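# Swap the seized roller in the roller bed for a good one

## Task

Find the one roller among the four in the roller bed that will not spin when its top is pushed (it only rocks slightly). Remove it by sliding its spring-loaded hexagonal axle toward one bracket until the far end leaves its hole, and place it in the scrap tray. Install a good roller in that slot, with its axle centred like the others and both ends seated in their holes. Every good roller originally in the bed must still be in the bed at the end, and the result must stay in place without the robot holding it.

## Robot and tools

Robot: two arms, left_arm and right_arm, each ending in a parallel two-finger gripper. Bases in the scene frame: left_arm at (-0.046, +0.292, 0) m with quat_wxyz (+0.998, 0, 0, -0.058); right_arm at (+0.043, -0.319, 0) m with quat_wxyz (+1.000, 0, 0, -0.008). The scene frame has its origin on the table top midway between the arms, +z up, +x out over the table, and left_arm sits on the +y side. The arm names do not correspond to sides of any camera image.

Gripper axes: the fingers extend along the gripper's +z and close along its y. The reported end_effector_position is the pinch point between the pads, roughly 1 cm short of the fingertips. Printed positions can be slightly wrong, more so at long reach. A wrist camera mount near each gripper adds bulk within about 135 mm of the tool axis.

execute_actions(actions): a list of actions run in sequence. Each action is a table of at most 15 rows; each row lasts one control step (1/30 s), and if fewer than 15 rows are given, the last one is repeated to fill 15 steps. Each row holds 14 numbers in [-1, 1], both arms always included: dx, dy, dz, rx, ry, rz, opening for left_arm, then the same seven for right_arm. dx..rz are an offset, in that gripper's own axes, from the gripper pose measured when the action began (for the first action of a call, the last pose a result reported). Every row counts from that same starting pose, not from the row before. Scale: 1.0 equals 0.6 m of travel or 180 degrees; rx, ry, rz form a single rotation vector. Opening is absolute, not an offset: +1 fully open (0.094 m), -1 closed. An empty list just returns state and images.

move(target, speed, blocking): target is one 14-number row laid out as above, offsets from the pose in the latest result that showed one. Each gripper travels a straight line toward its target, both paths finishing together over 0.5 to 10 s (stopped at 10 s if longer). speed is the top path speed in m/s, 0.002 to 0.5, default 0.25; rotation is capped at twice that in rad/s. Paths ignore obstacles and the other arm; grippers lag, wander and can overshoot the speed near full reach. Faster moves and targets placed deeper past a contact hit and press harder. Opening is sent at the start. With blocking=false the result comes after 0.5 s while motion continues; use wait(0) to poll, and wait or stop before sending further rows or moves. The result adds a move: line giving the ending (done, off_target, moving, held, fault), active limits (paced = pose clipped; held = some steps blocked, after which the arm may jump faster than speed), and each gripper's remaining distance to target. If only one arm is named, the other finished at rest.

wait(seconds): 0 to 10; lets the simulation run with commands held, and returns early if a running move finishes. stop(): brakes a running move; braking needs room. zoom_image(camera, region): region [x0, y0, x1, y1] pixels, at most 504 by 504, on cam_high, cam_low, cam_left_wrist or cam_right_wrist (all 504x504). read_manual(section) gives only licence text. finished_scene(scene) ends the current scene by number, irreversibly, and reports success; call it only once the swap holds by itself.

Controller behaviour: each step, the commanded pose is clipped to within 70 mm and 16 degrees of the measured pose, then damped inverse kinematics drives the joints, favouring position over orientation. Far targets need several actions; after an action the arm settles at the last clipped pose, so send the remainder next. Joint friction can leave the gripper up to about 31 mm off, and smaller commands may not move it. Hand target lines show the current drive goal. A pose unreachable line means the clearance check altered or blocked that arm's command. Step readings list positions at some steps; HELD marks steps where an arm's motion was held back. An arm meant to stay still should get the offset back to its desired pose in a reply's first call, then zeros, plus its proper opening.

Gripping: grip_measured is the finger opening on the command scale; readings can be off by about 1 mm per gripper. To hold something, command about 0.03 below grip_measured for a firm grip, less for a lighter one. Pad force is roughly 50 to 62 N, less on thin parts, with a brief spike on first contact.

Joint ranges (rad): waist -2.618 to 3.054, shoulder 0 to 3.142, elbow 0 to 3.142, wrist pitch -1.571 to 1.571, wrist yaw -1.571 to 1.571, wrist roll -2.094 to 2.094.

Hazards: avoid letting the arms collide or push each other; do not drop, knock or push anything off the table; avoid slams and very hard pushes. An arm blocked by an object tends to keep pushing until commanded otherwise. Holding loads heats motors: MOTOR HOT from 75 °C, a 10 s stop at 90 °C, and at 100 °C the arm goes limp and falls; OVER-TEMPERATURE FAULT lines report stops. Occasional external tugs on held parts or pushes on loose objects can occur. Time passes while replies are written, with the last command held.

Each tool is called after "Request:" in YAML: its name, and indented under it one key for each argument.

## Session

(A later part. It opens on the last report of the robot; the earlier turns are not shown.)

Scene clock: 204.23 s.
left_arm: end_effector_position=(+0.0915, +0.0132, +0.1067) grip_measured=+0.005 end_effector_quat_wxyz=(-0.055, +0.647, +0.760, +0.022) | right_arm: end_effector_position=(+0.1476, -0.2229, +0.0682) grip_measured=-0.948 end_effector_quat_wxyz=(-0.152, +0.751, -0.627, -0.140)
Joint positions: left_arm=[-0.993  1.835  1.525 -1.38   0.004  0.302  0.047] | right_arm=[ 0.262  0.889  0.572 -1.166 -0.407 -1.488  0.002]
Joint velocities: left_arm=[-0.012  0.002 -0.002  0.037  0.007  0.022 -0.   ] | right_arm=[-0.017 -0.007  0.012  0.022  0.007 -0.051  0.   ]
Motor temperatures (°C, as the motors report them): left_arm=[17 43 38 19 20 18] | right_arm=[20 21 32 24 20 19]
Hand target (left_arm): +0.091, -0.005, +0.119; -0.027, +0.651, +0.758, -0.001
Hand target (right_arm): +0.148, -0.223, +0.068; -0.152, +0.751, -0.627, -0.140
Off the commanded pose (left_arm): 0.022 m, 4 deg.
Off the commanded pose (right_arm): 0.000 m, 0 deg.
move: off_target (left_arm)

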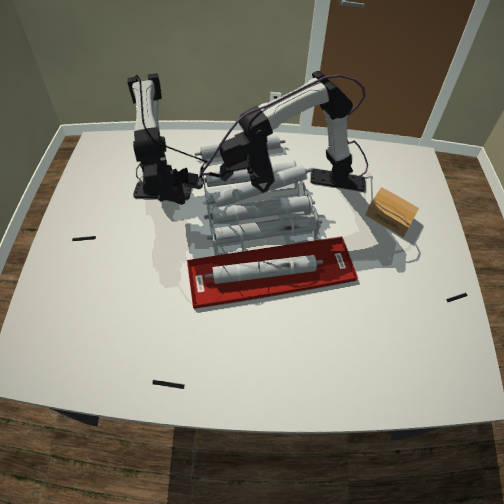

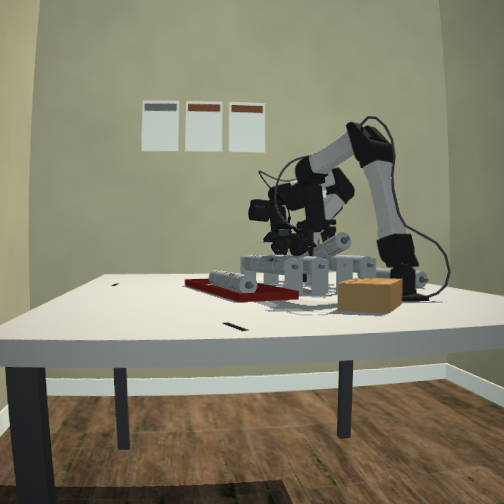

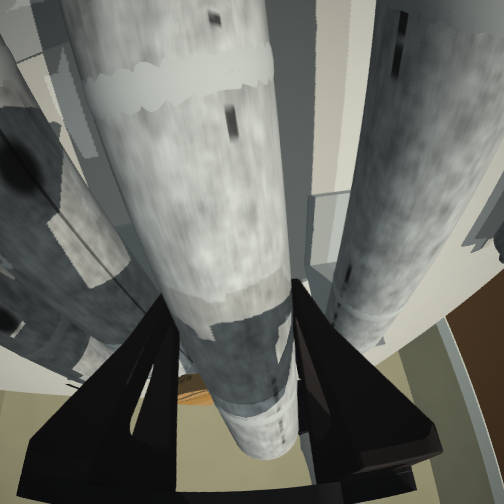

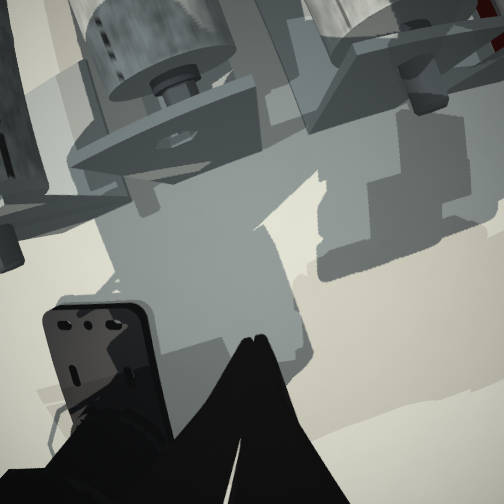

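Request:
move:
  target: [0.06,0,-0.12,0,0,0,-0.1,0.12,0.1,-0.1,0,0,0,-0.95]
  speed: 0.04

Request:
move:
  target: [-0.16,0.0,-0.03,0,-0.14,0,-0.1,0,0,0,0,0,0,-0.95]
  speed: 0.05

Request:
zoom_image:
  camera: "cam_high"
  region: [160,110,380,330]

Scene clock: 211.13 s.
left_arm: end_effector_position=(+0.0873, +0.0355, +0.1647) grip_measured=+0.005 end_effector_quat_wxyz=(-0.029, +0.648, +0.761, +0.010) | right_arm: end_effector_position=(+0.1410, -0.2496, +0.0699) grip_measured=-0.948 end_effector_quat_wxyz=(-0.152, +0.742, -0.639, -0.136)
Joint positions: left_arm=[-0.972  1.703  1.602 -1.531  0.003  0.322  0.047] | right_arm=[ 0.029  0.861  0.572 -1.285 -0.41  -1.707  0.002]
Joint velocities: left_arm=[-0.017  0.002 -0.022  0.037 -0.022 -0.007 -0.   ] | right_arm=[-0.002 -0.012 -0.002  0.125  0.051  0.051 -0.   ]
Motor temperatures (°C, as the motors report them): left_arm=[17 44 39 19 20 18] | right_arm=[20 21 32 24 20 19]
Hand target (left_arm): +0.090, +0.040, +0.182; -0.009, +0.648, +0.761, +0.004
Hand target (right_arm): +0.141, -0.249, +0.070; -0.152, +0.742, -0.638, -0.136
Off the commanded pose (left_arm): 0.019 m, 3 deg.
Off the commanded pose (right_arm): 0.085 m, 2 deg; position clipped at the last step of the last action.
joint sent to its limit (left arm) — the command would take joint 4 (wrist pitch) past its lower limit, so that joint was sent only as far as its limit.
move: held (right_arm), off_target (left_arm); limits=paced,held; held on 67 of 92 steps (right_arm), including the last (right_arm)
pose unreachable (right arm): on one or more control steps of this call, first in action 0 (counted from 0), this arm could not follow its commanded pose, so it was not sent that pose on those steps. On the call's last step it was still not sent that pose. It may still have moved: this result reports where it is.
cause: the commanded pose would bring two parts of the arm too close to each other (its upper arm (the part past joint 2) and its fingers, with joints 3 (elbow) to 6 (wrist roll) between them).

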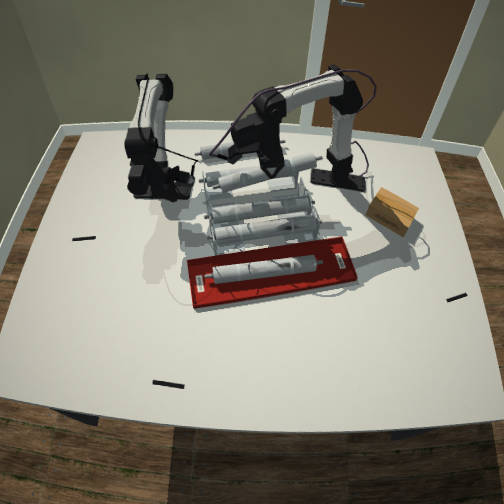

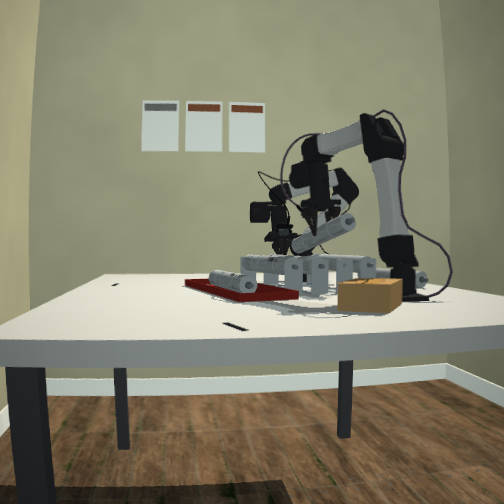

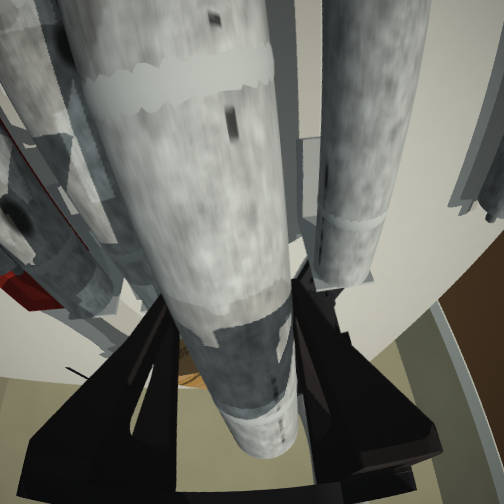

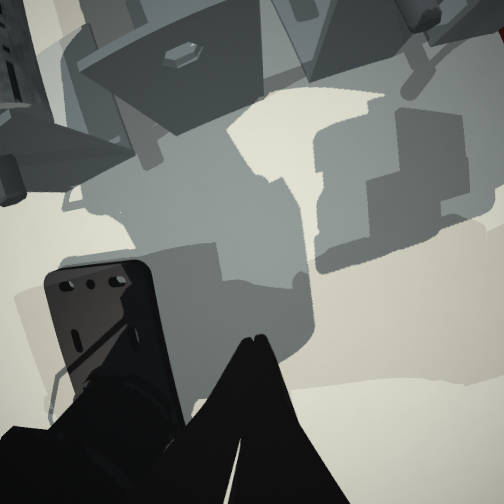

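Scene clock: 215.77 s.
left_arm: end_effector_position=(+0.1015, -0.0314, +0.1527) grip_measured=+0.005 end_effector_quat_wxyz=(+0.074, +0.639, +0.761, -0.084) | right_arm: end_effector_position=(+0.1410, -0.2506, +0.0694) grip_measured=-0.948 end_effector_quat_wxyz=(-0.149, +0.742, -0.640, -0.134)
Joint positions: left_arm=[-0.979  1.703  1.533 -1.199  0.097  0.293  0.047] | right_arm=[ 0.029  0.861  0.572 -1.285 -0.404 -1.706  0.002]
Joint velocities: left_arm=[ 0.002 -0.002  0.002  0.037  0.066  0.037 -0.001] | right_arm=[-0.002 -0.027 -0.012 -0.007 -0.007 -0.037  0.   ]
Motor temperatures (°C, as the motors report them): left_arm=[17 44 38 19 20 18] | right_arm=[20 21 32 24 20 19]
Hand target (left_arm): +0.102, -0.057, +0.180; +0.136, +0.638, +0.747, -0.131
Hand target (right_arm): +0.141, -0.250, +0.070; -0.152, +0.741, -0.639, -0.136
Off the commanded pose (left_arm): 0.038 m, 9 deg.
Off the commanded pose (right_arm): 0.001 m, 0 deg.
move: off_target (left_arm)

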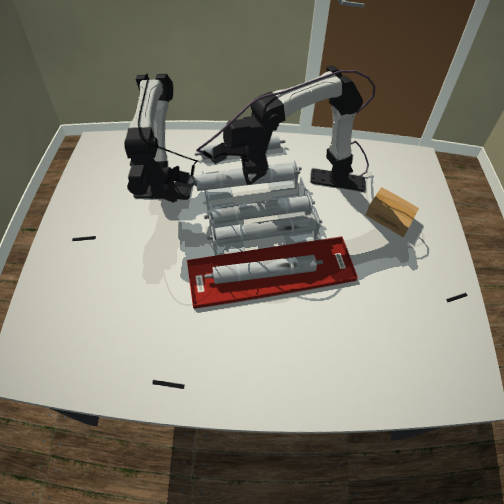

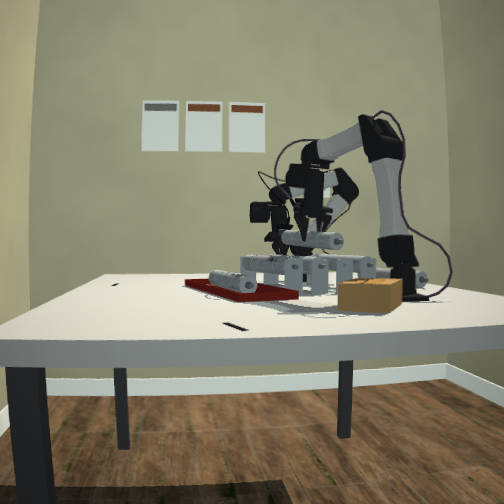

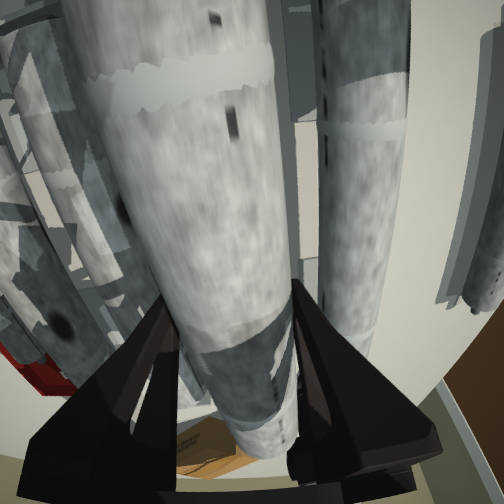

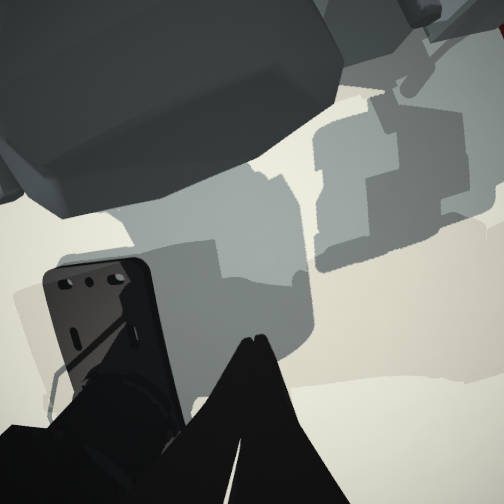

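Region (160, 110, 380, 330) of cam_high's 504x504 image, scaled by 2.291, with more detail than that image has.

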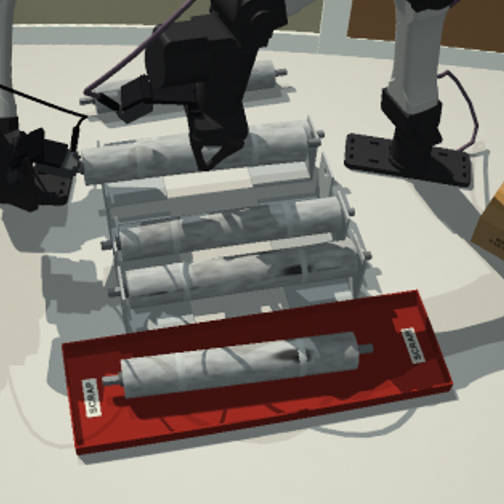

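Stub hits right camera. Move right arm to +x.

Request:
move:
  target: [0.02,0,-0.02,0,0,0,-0.1,0.0,-0.25,0,0,0,0,-0.95]
  speed: 0.06

Request:
move:
  target: [-0.05,0.0,-0.03,0,-0.05,0,-0.1,0,0,0,0,0,0,-0.95]
  speed: 0.05

Scene clock: 220.63 s.
left_arm: end_effector_position=(+0.0944, -0.0166, +0.1446) grip_measured=+0.005 end_effector_quat_wxyz=(+0.044, +0.641, +0.763, -0.070) | right_arm: end_effector_position=(+0.2803, -0.2303, +0.0774) grip_measured=-0.948 end_effector_quat_wxyz=(-0.144, +0.740, -0.642, -0.139)
Joint positions: left_arm=[-0.979  1.7    1.508 -1.242  0.095  0.295  0.047] | right_arm=[ 0.106  1.487  0.978 -1.045 -0.404 -1.62   0.002]
Joint velocities: left_arm=[ 0.007 -0.002  0.007 -0.051  0.081  0.037 -0.   ] | right_arm=[ 0.007 -0.002 -0.007  0.051  0.022 -0.022  0.001]
Motor temperatures (°C, as the motors report them): left_arm=[17 45 38 20 20 18] | right_arm=[20 21 33 23 20 19]
Hand target (left_arm): +0.099, -0.017, +0.162; +0.074, +0.640, +0.761, -0.083
Hand target (right_arm): +0.288, -0.228, +0.078; -0.149, +0.742, -0.640, -0.134
Off the commanded pose (left_arm): 0.018 m, 4 deg.
Off the commanded pose (right_arm): 0.009 m, 1 deg.
move: off_target (left_arm)

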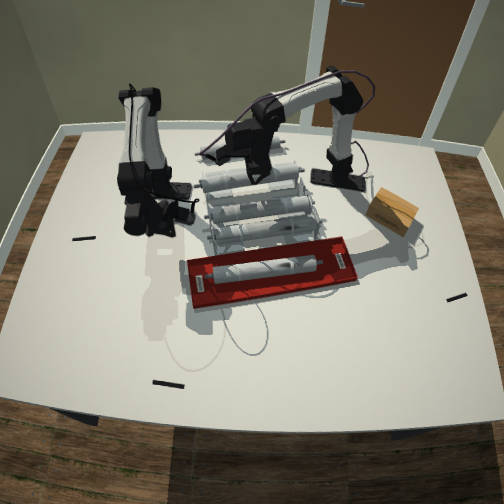

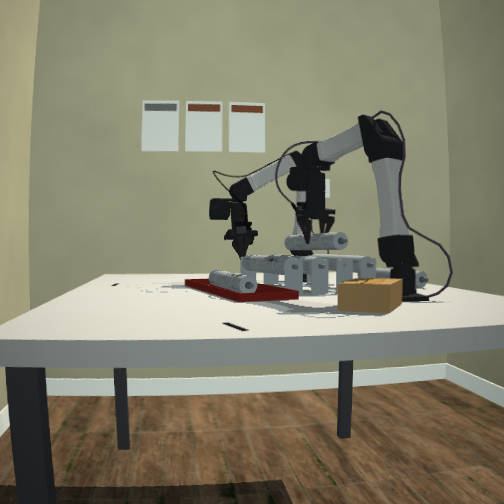

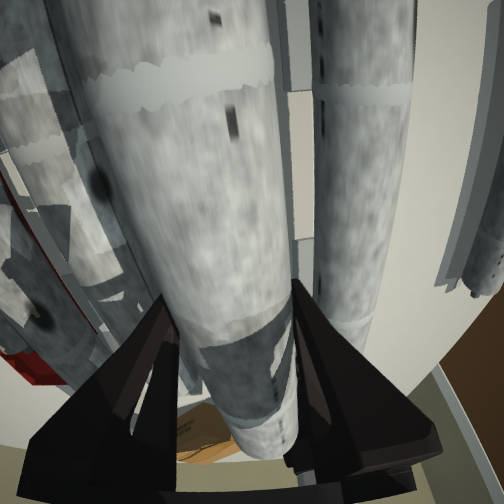

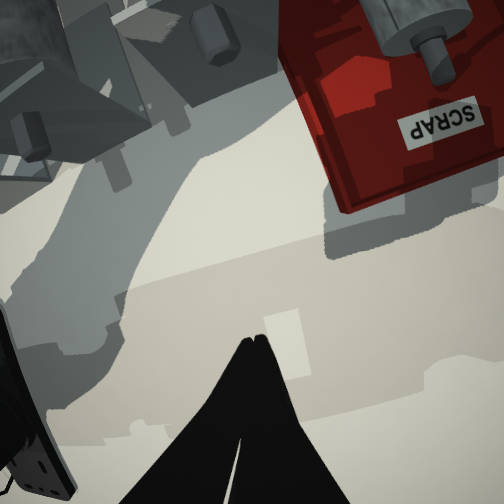

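Scene clock: 222.47 s.
left_arm: end_effector_position=(+0.0978, -0.0291, +0.1439) grip_measured=+0.005 end_effector_quat_wxyz=(+0.061, +0.640, +0.761, -0.085) | right_arm: end_effector_position=(+0.2803, -0.2303, +0.0774) grip_measured=-0.948 end_effector_quat_wxyz=(-0.144, +0.740, -0.642, -0.139)
Joint positions: left_arm=[-0.979  1.709  1.508 -1.191  0.11   0.294  0.047] | right_arm=[ 0.106  1.487  0.978 -1.045 -0.404 -1.62   0.002]
Joint velocities: left_arm=[ 0.002  0.002 -0.002 -0.007  0.037 -0.037 -0.   ] | right_arm=[-0.017 -0.012 -0.007 -0.095 -0.066 -0.037  0.001]
Motor temperatures (°C, as the motors report them): left_arm=[17 45 38 20 20 18] | right_arm=[20 22 33 23 20 19]
Hand target (left_arm): +0.100, -0.042, +0.168; +0.104, +0.634, +0.757, -0.119
Hand target (right_arm): +0.280, -0.230, +0.077; -0.144, +0.740, -0.642, -0.139
Off the commanded pose (left_arm): 0.027 m, 6 deg.
Off the commanded pose (right_arm): 0.000 m, 0 deg.
move: off_target (left_arm)

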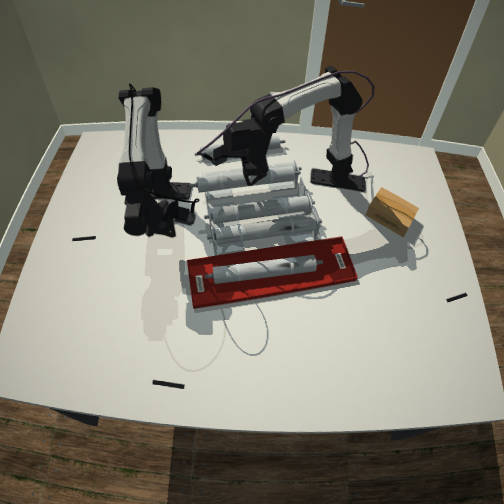

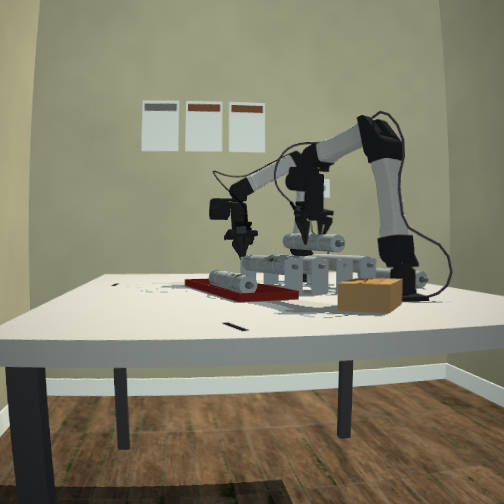

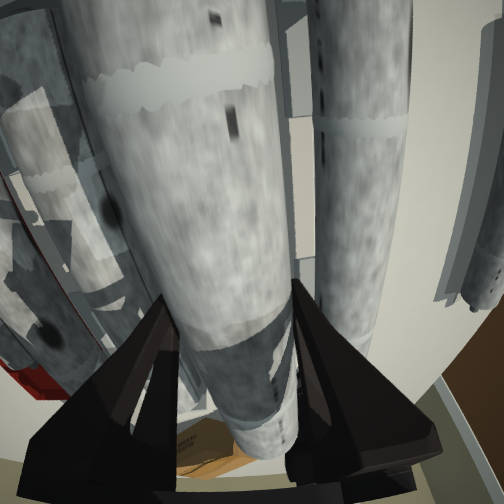

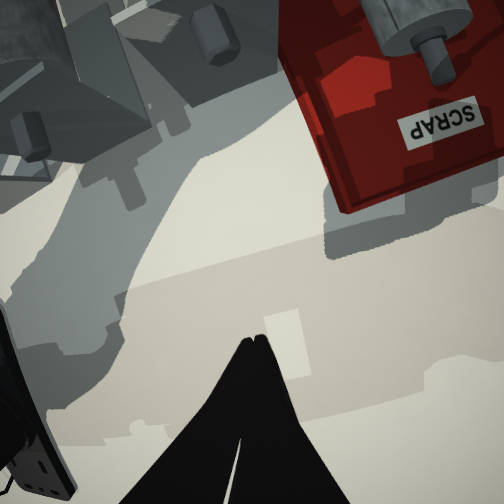

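Request:
move:
  target: [-0.06,0.0,0.0,0,-0.085,0,-0.1,0,0,0,0,0,0,-0.95]
  speed: 0.05

Request:
zoom_image:
  camera: "cam_low"
  region: [200,200,440,320]

Request:
zoom_image:
  camera: "cam_high"
  region: [160,110,380,330]

Scene clock: 229.60 s.
left_arm: end_effector_position=(+0.0984, -0.0451, +0.1247) grip_measured=+0.005 end_effector_quat_wxyz=(+0.109, +0.635, +0.754, -0.128) | right_arm: end_effector_position=(+0.2803, -0.2303, +0.0774) grip_measured=-0.948 end_effector_quat_wxyz=(-0.144, +0.740, -0.642, -0.139)
Joint positions: left_arm=[-0.979  1.654  1.338 -0.951  0.15   0.28   0.047] | right_arm=[ 0.106  1.487  0.978 -1.045 -0.404 -1.62   0.002]
Joint velocities: left_arm=[-0.007  0.002 -0.007  0.022  0.037 -0.051  0.   ] | right_arm=[ 0.012 -0.007  0.012  0.066  0.022 -0.007 -0.001]
Motor temperatures (°C, as the motors report them): left_arm=[17 46 39 20 21 18] | right_arm=[20 22 32 23 20 19]
Hand target (left_arm): +0.104, -0.062, +0.153; +0.161, +0.626, +0.745, -0.168
Hand target (right_arm): +0.280, -0.230, +0.077; -0.144, +0.740, -0.642, -0.139
Off the commanded pose (left_arm): 0.033 m, 8 deg.
Off the commanded pose (right_arm): 0.000 m, 0 deg.
move: off_target (left_arm)

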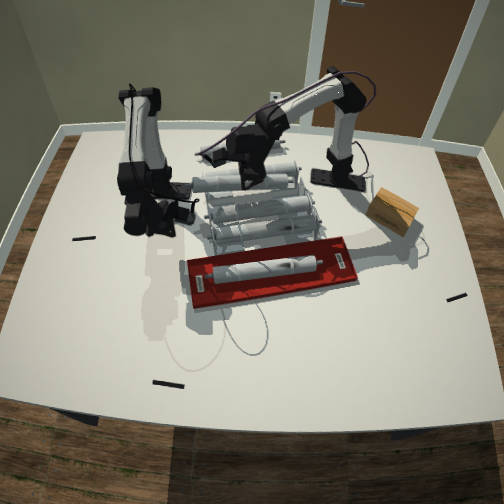

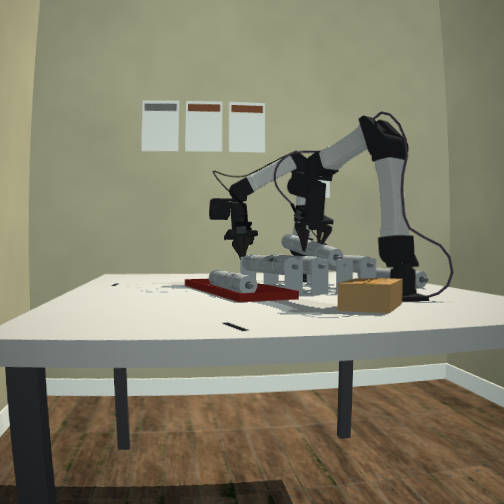

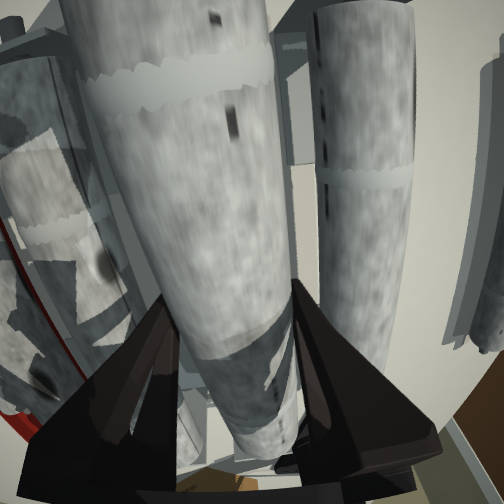

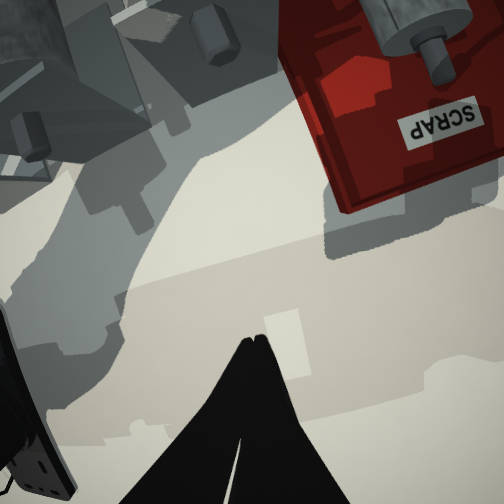

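Region (200, 200, 440, 320) of cam_low's 504x504 image, scaled by 2.100, with more detail than that image has.

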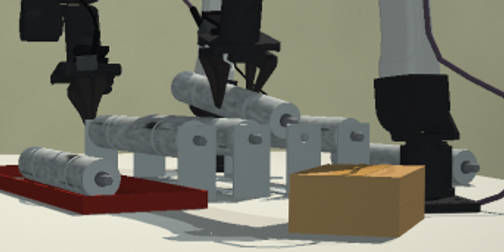

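Region (160, 110, 380, 330) of cam_high's 504x504 image, scaled by 2.291, with more detail than that image has.

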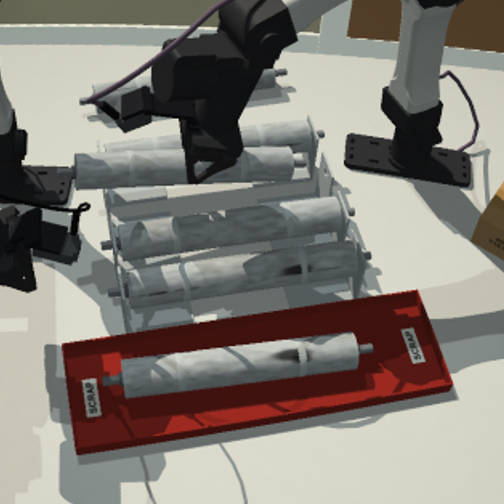

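Request:
move:
  target: [0,0.0,-0.01,0,-0.04,0,-0.1,0,0,0,0,0,0,-0.95]
  speed: 0.03

Request:
zoom_image:
  camera: "cam_low"
  region: [200,200,440,320]

Request:
zoom_image:
  camera: "cam_high"
  region: [160,110,380,330]

Scene clock: 235.50 s.
left_arm: end_effector_position=(+0.0909, -0.0244, +0.1063) grip_measured=+0.005 end_effector_quat_wxyz=(+0.105, +0.631, +0.758, -0.128) | right_arm: end_effector_position=(+0.2803, -0.2303, +0.0774) grip_measured=-0.948 end_effector_quat_wxyz=(-0.144, +0.740, -0.642, -0.139)
Joint positions: left_arm=[-0.968  1.587  1.196 -0.886  0.155  0.28   0.047] | right_arm=[ 0.106  1.487  0.978 -1.045 -0.404 -1.62   0.002]
Joint velocities: left_arm=[-0.007  0.002 -0.002 -0.037  0.066 -0.051 -0.001] | right_arm=[ 0.002  0.017 -0.002  0.007  0.007  0.066 -0.001]
Motor temperatures (°C, as the motors report them): left_arm=[17 47 39 21 21 18] | right_arm=[20 23 32 23 20 19]
Hand target (left_arm): +0.098, -0.041, +0.132; +0.156, +0.627, +0.745, -0.165
Hand target (right_arm): +0.280, -0.230, +0.077; -0.144, +0.740, -0.642, -0.139
Off the commanded pose (left_arm): 0.031 m, 8 deg.
Off the commanded pose (right_arm): 0.000 m, 0 deg.
move: off_target (left_arm)

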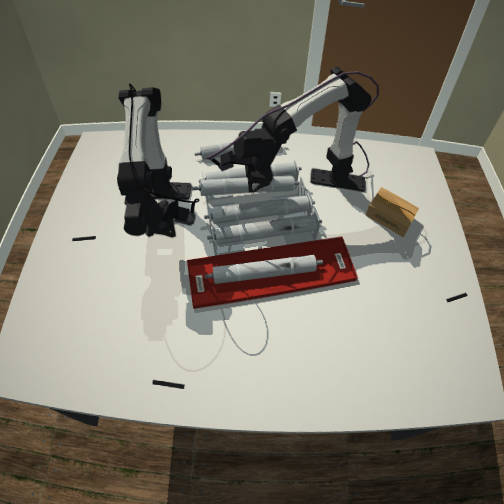

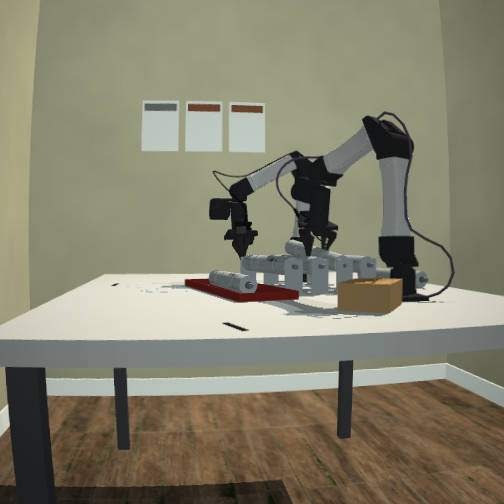

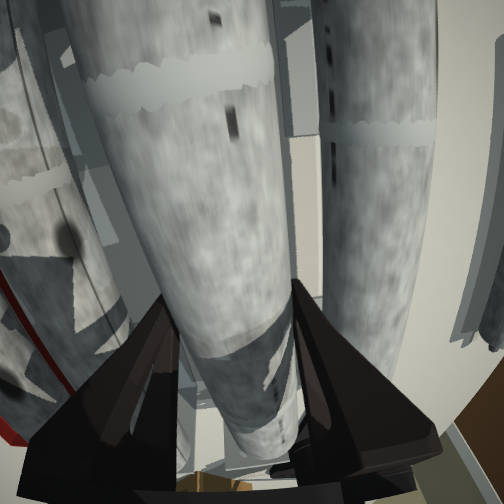

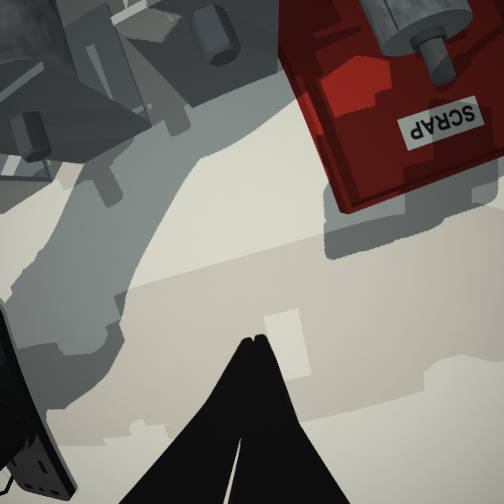

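Region (200, 200, 440, 320) of cam_low's 504x504 image, scaled by 2.100, with more detail than that image has.

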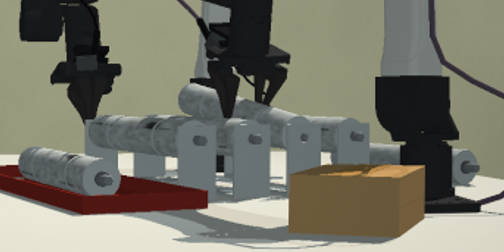

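Region (160, 110, 380, 330) of cam_high's 504x504 image, scaled by 2.291, with more detail than that image has.

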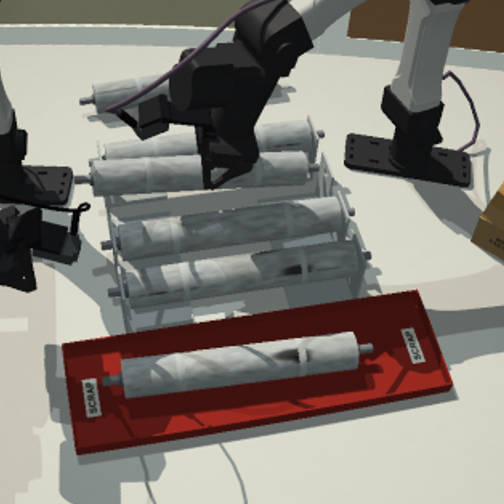

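Request:
move:
  target: [0.01,0.0,-0.042,0,-0.04,0,-0.1,0,0,0,0,0,0,-0.95]
  speed: 0.02

Request:
zoom_image:
  camera: "cam_low"
  region: [200,200,440,320]

Request:
zoom_image:
  camera: "cam_high"
  region: [160,110,380,330]

Scene clock: 242.30 s.
left_arm: end_effector_position=(+0.0887, -0.0121, +0.1141) grip_measured=+0.005 end_effector_quat_wxyz=(+0.135, +0.622, +0.756, -0.152) | right_arm: end_effector_position=(+0.2803, -0.2303, +0.0774) grip_measured=-0.948 end_effector_quat_wxyz=(-0.144, +0.740, -0.642, -0.139)
Joint positions: left_arm=[-0.943  1.474  1.094 -0.822  0.182  0.284  0.047] | right_arm=[ 0.106  1.487  0.978 -1.045 -0.404 -1.62   0.002]
Joint velocities: left_arm=[ 0.012  0.002 -0.027 -0.051 -0.051 -0.007  0.001] | right_arm=[ 0.012  0.002 -0.002 -0.051 -0.007  0.051  0.001]
Motor temperatures (°C, as the motors report them): left_arm=[17 47 39 21 21 18] | right_arm=[20 23 32 23 20 19]
Hand target (left_arm): +0.090, -0.011, +0.129; +0.152, +0.622, +0.750, -0.166
Hand target (right_arm): +0.280, -0.230, +0.077; -0.144, +0.740, -0.642, -0.139
Off the commanded pose (left_arm): 0.014 m, 3 deg.
Off the commanded pose (right_arm): 0.000 m, 0 deg.
move: off_target (left_arm)

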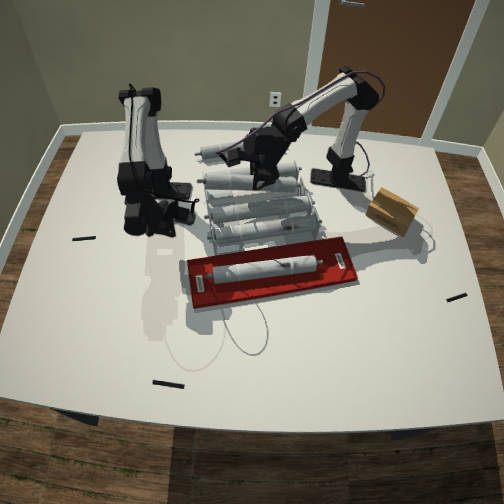

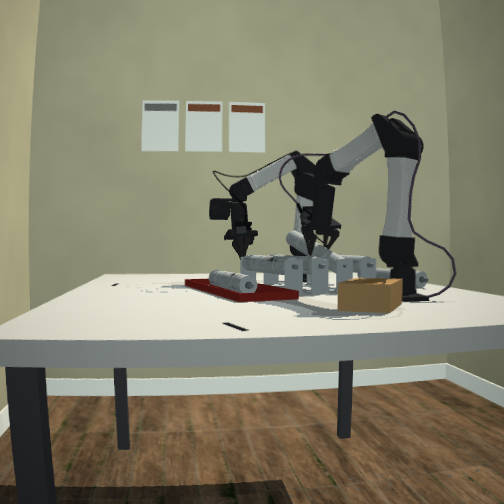

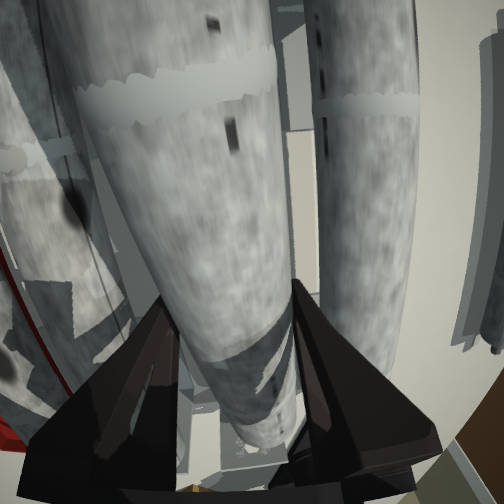

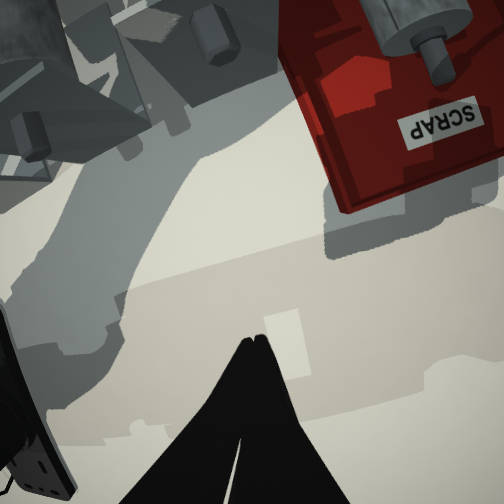

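Region (200, 200, 440, 320) of cam_low's 504x504 image, scaled by 2.100, with more detail than that image has.

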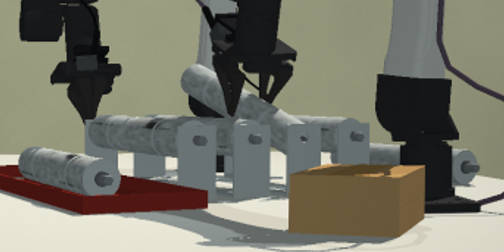

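Region (160, 110, 380, 330) of cam_high's 504x504 image, scaled by 2.291, with more detail than that image has.

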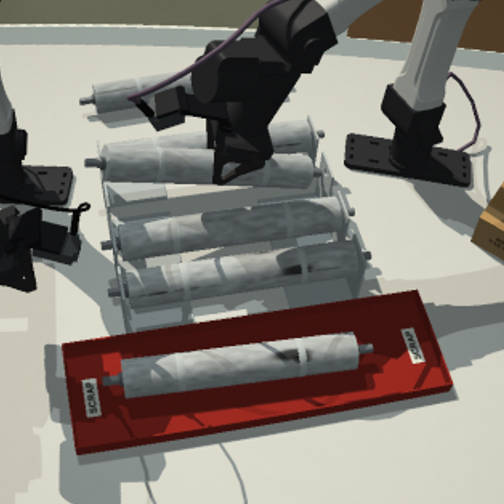

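Request:
move:
  target: [0.055,0.0,0,0,0.04,0,-0.1,0,0,0,0,0,0,-0.95]
  speed: 0.02

Request:
zoom_image:
  camera: "cam_low"
  region: [200,200,440,320]

Request:
zoom_image:
  camera: "cam_high"
  region: [160,110,380,330]

Scene clock: 248.10 s.
left_arm: end_effector_position=(+0.0886, -0.0116, +0.1105) grip_measured=+0.005 end_effector_quat_wxyz=(+0.129, +0.623, +0.757, -0.149) | right_arm: end_effector_position=(+0.2803, -0.2303, +0.0774) grip_measured=-0.948 end_effector_quat_wxyz=(-0.144, +0.740, -0.642, -0.139)
Joint positions: left_arm=[-0.943  1.485  1.093 -0.824  0.182  0.285  0.047] | right_arm=[ 0.106  1.487  0.978 -1.045 -0.404 -1.62   0.002]
Joint velocities: left_arm=[ 0.007 -0.002  0.012  0.066 -0.007  0.007 -0.   ] | right_arm=[-0.017 -0.002 -0.007  0.022 -0.037 -0.037 -0.   ]
Motor temperatures (°C, as the motors report them): left_arm=[17 46 38 21 21 18] | right_arm=[20 24 32 23 20 19]
Hand target (left_arm): +0.082, +0.016, +0.102; +0.088, +0.631, +0.763, -0.114
Hand target (right_arm): +0.280, -0.230, +0.077; -0.144, +0.740, -0.642, -0.139
Off the commanded pose (left_arm): 0.031 m, 7 deg.
Off the commanded pose (right_arm): 0.000 m, 0 deg.
move: off_target (left_arm)

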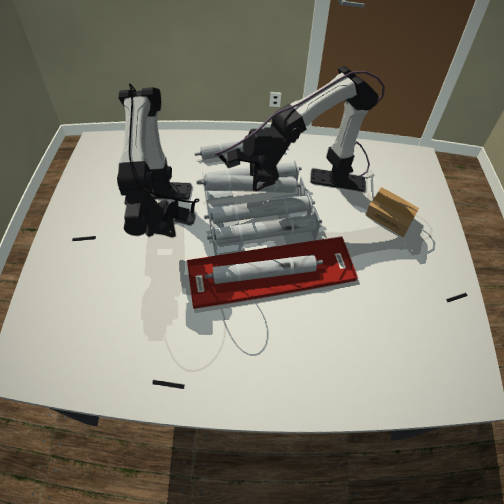

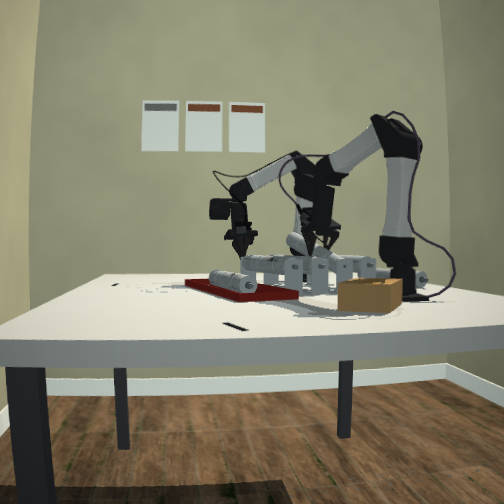

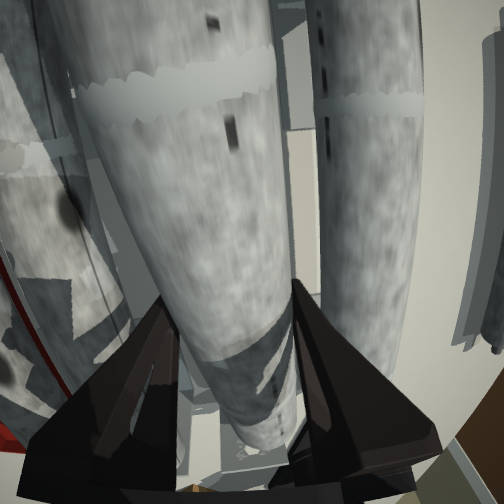

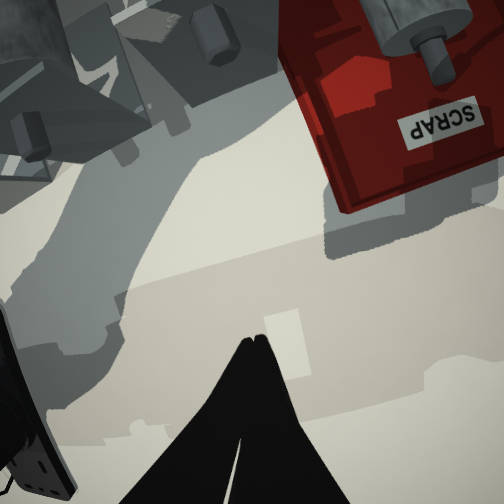

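Region (200, 200, 440, 320) of cam_low's 504x504 image, scaled by 2.100, with more detail than that image has.

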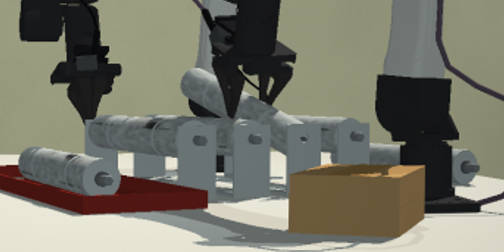

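Region (160, 110, 380, 330) of cam_high's 504x504 image, scaled by 2.291, with more detail than that image has.

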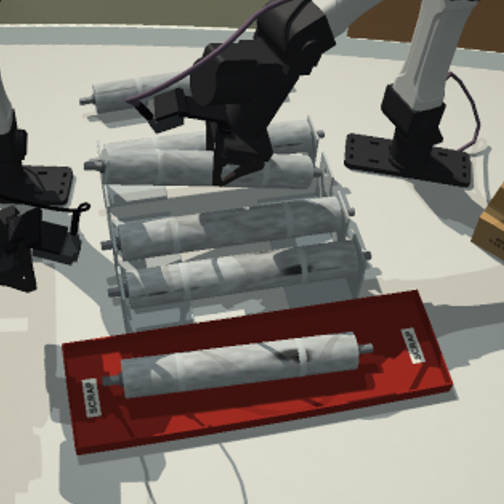

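Request:
move:
  target: [0.02,0.0,0.04,0,0.05,0,-0.1,0,0,0,0,0,0,-0.95]
  speed: 0.02

Request:
zoom_image:
  camera: "cam_low"
  region: [200,200,440,320]

Request:
zoom_image:
  camera: "cam_high"
  region: [160,110,380,330]

Scene clock: 255.43 s.
left_arm: end_effector_position=(+0.0902, -0.0120, +0.0781) grip_measured=+0.004 end_effector_quat_wxyz=(+0.079, +0.628, +0.767, -0.109) | right_arm: end_effector_position=(+0.2803, -0.2303, +0.0774) grip_measured=-0.948 end_effector_quat_wxyz=(-0.144, +0.740, -0.642, -0.139)
Joint positions: left_arm=[-0.96   1.617  1.131 -0.854  0.14   0.279  0.047] | right_arm=[ 0.106  1.487  0.978 -1.045 -0.404 -1.62   0.002]
Joint velocities: left_arm=[-0.002 -0.002 -0.002 -0.007 -0.007 -0.066  0.   ] | right_arm=[ 0.012 -0.012  0.007 -0.051 -0.066 -0.037  0.   ]
Motor temperatures (°C, as the motors report them): left_arm=[17 45 38 21 21 18] | right_arm=[20 24 32 23 20 19]
Hand target (left_arm): +0.086, -0.010, +0.083; +0.069, +0.632, +0.765, -0.101
Hand target (right_arm): +0.280, -0.230, +0.077; -0.144, +0.740, -0.642, -0.139
Off the commanded pose (left_arm): 0.007 m, 2 deg.
Off the commanded pose (right_arm): 0.000 m, 0 deg.
move: done

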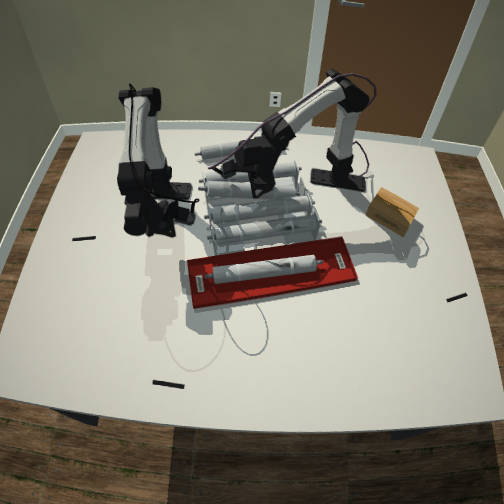

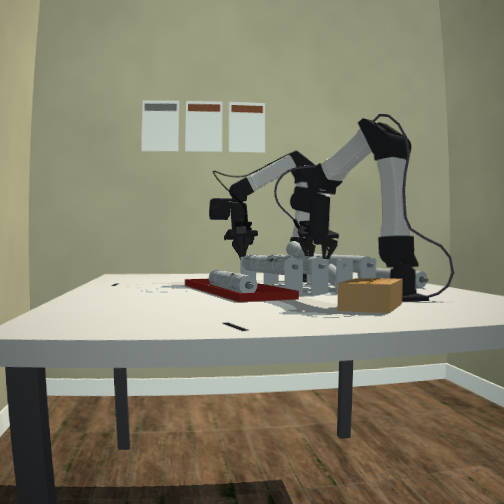

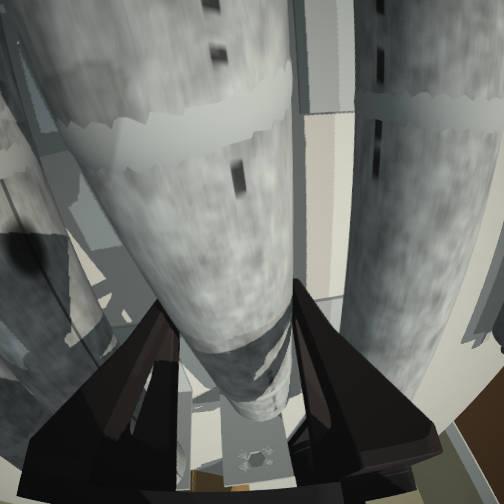

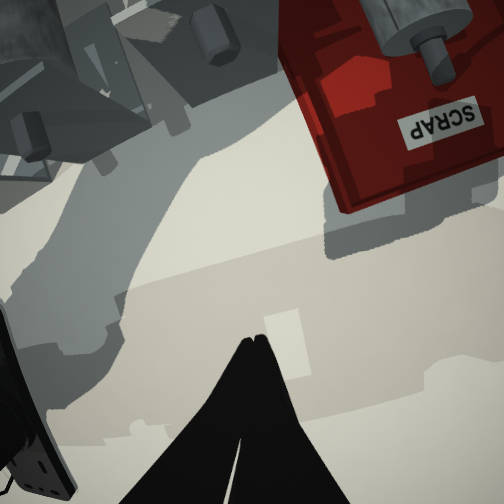

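Region (200, 200, 440, 320) of cam_low's 504x504 image, scaled by 2.100, with more detail than that image has.

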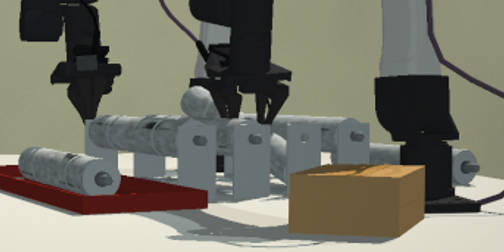

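Region (160, 110, 380, 330) of cam_high's 504x504 image, scaled by 2.291, with more detail than that image has.

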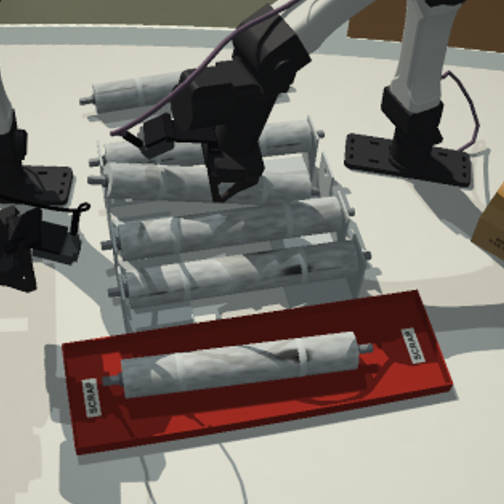

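Request:
move:
  target: [0,0,-0.01,0,0,0,-0.1,-0.085,0.25,-0.055,0,0,0,-0.3]
  speed: 0.06

Scene clock: 264.33 s.
left_arm: end_effector_position=(+0.0903, -0.0122, +0.0781) grip_measured=+0.004 end_effector_quat_wxyz=(+0.079, +0.628, +0.767, -0.109) | right_arm: end_effector_position=(+0.1352, -0.2151, +0.1274) grip_measured=-0.302 end_effector_quat_wxyz=(-0.159, +0.742, -0.637, -0.134)
Joint positions: left_arm=[-0.96   1.617  1.131 -0.853  0.14   0.279  0.047] | right_arm=[ 0.375  0.818  0.783 -1.376 -0.388 -1.332  0.033]
Joint velocities: left_arm=[ 0.002 -0.027  0.002 -0.081  0.037 -0.037  0.001] | right_arm=[ 0.002 -0.002 -0.002 -0.11   0.007 -0.037  0.001]
Motor temperatures (°C, as the motors report them): left_arm=[17 43 39 20 20 18] | right_arm=[20 24 32 23 20 19]
Hand target (left_arm): +0.090, -0.010, +0.084; +0.079, +0.628, +0.767, -0.109
Hand target (right_arm): +0.126, -0.219, +0.120; -0.142, +0.741, -0.641, -0.140
Off the commanded pose (left_arm): 0.006 m, 0 deg.
Off the commanded pose (right_arm): 0.011 m, 2 deg.
move: off_target (right_arm)

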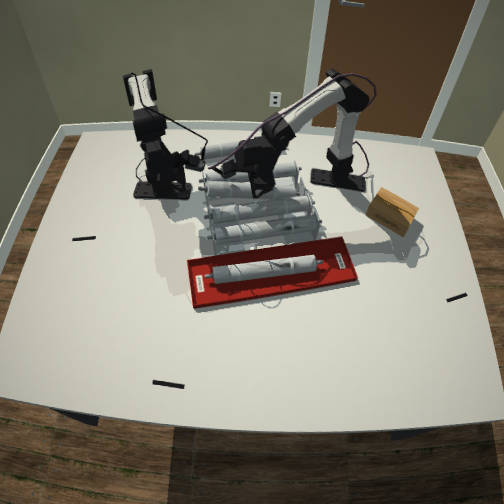

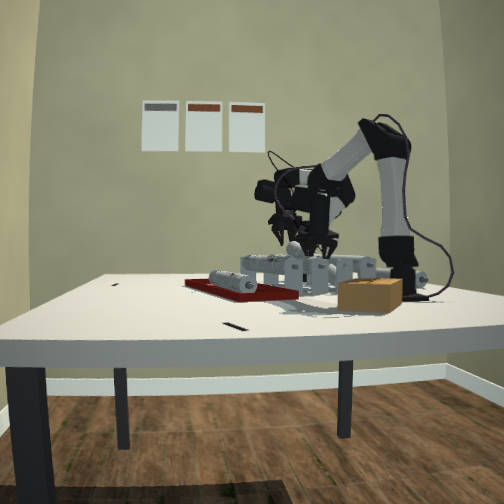

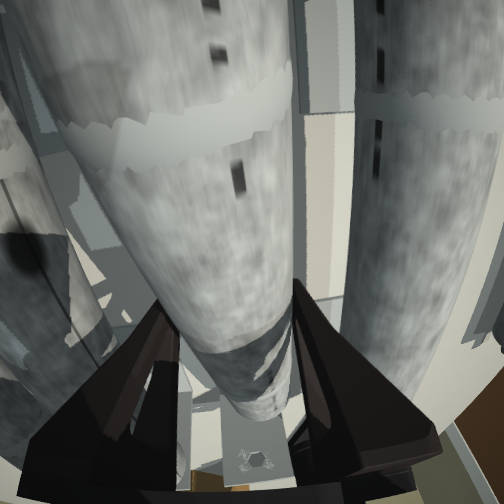

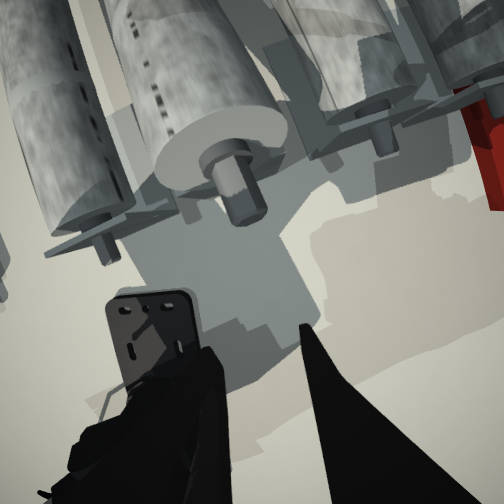

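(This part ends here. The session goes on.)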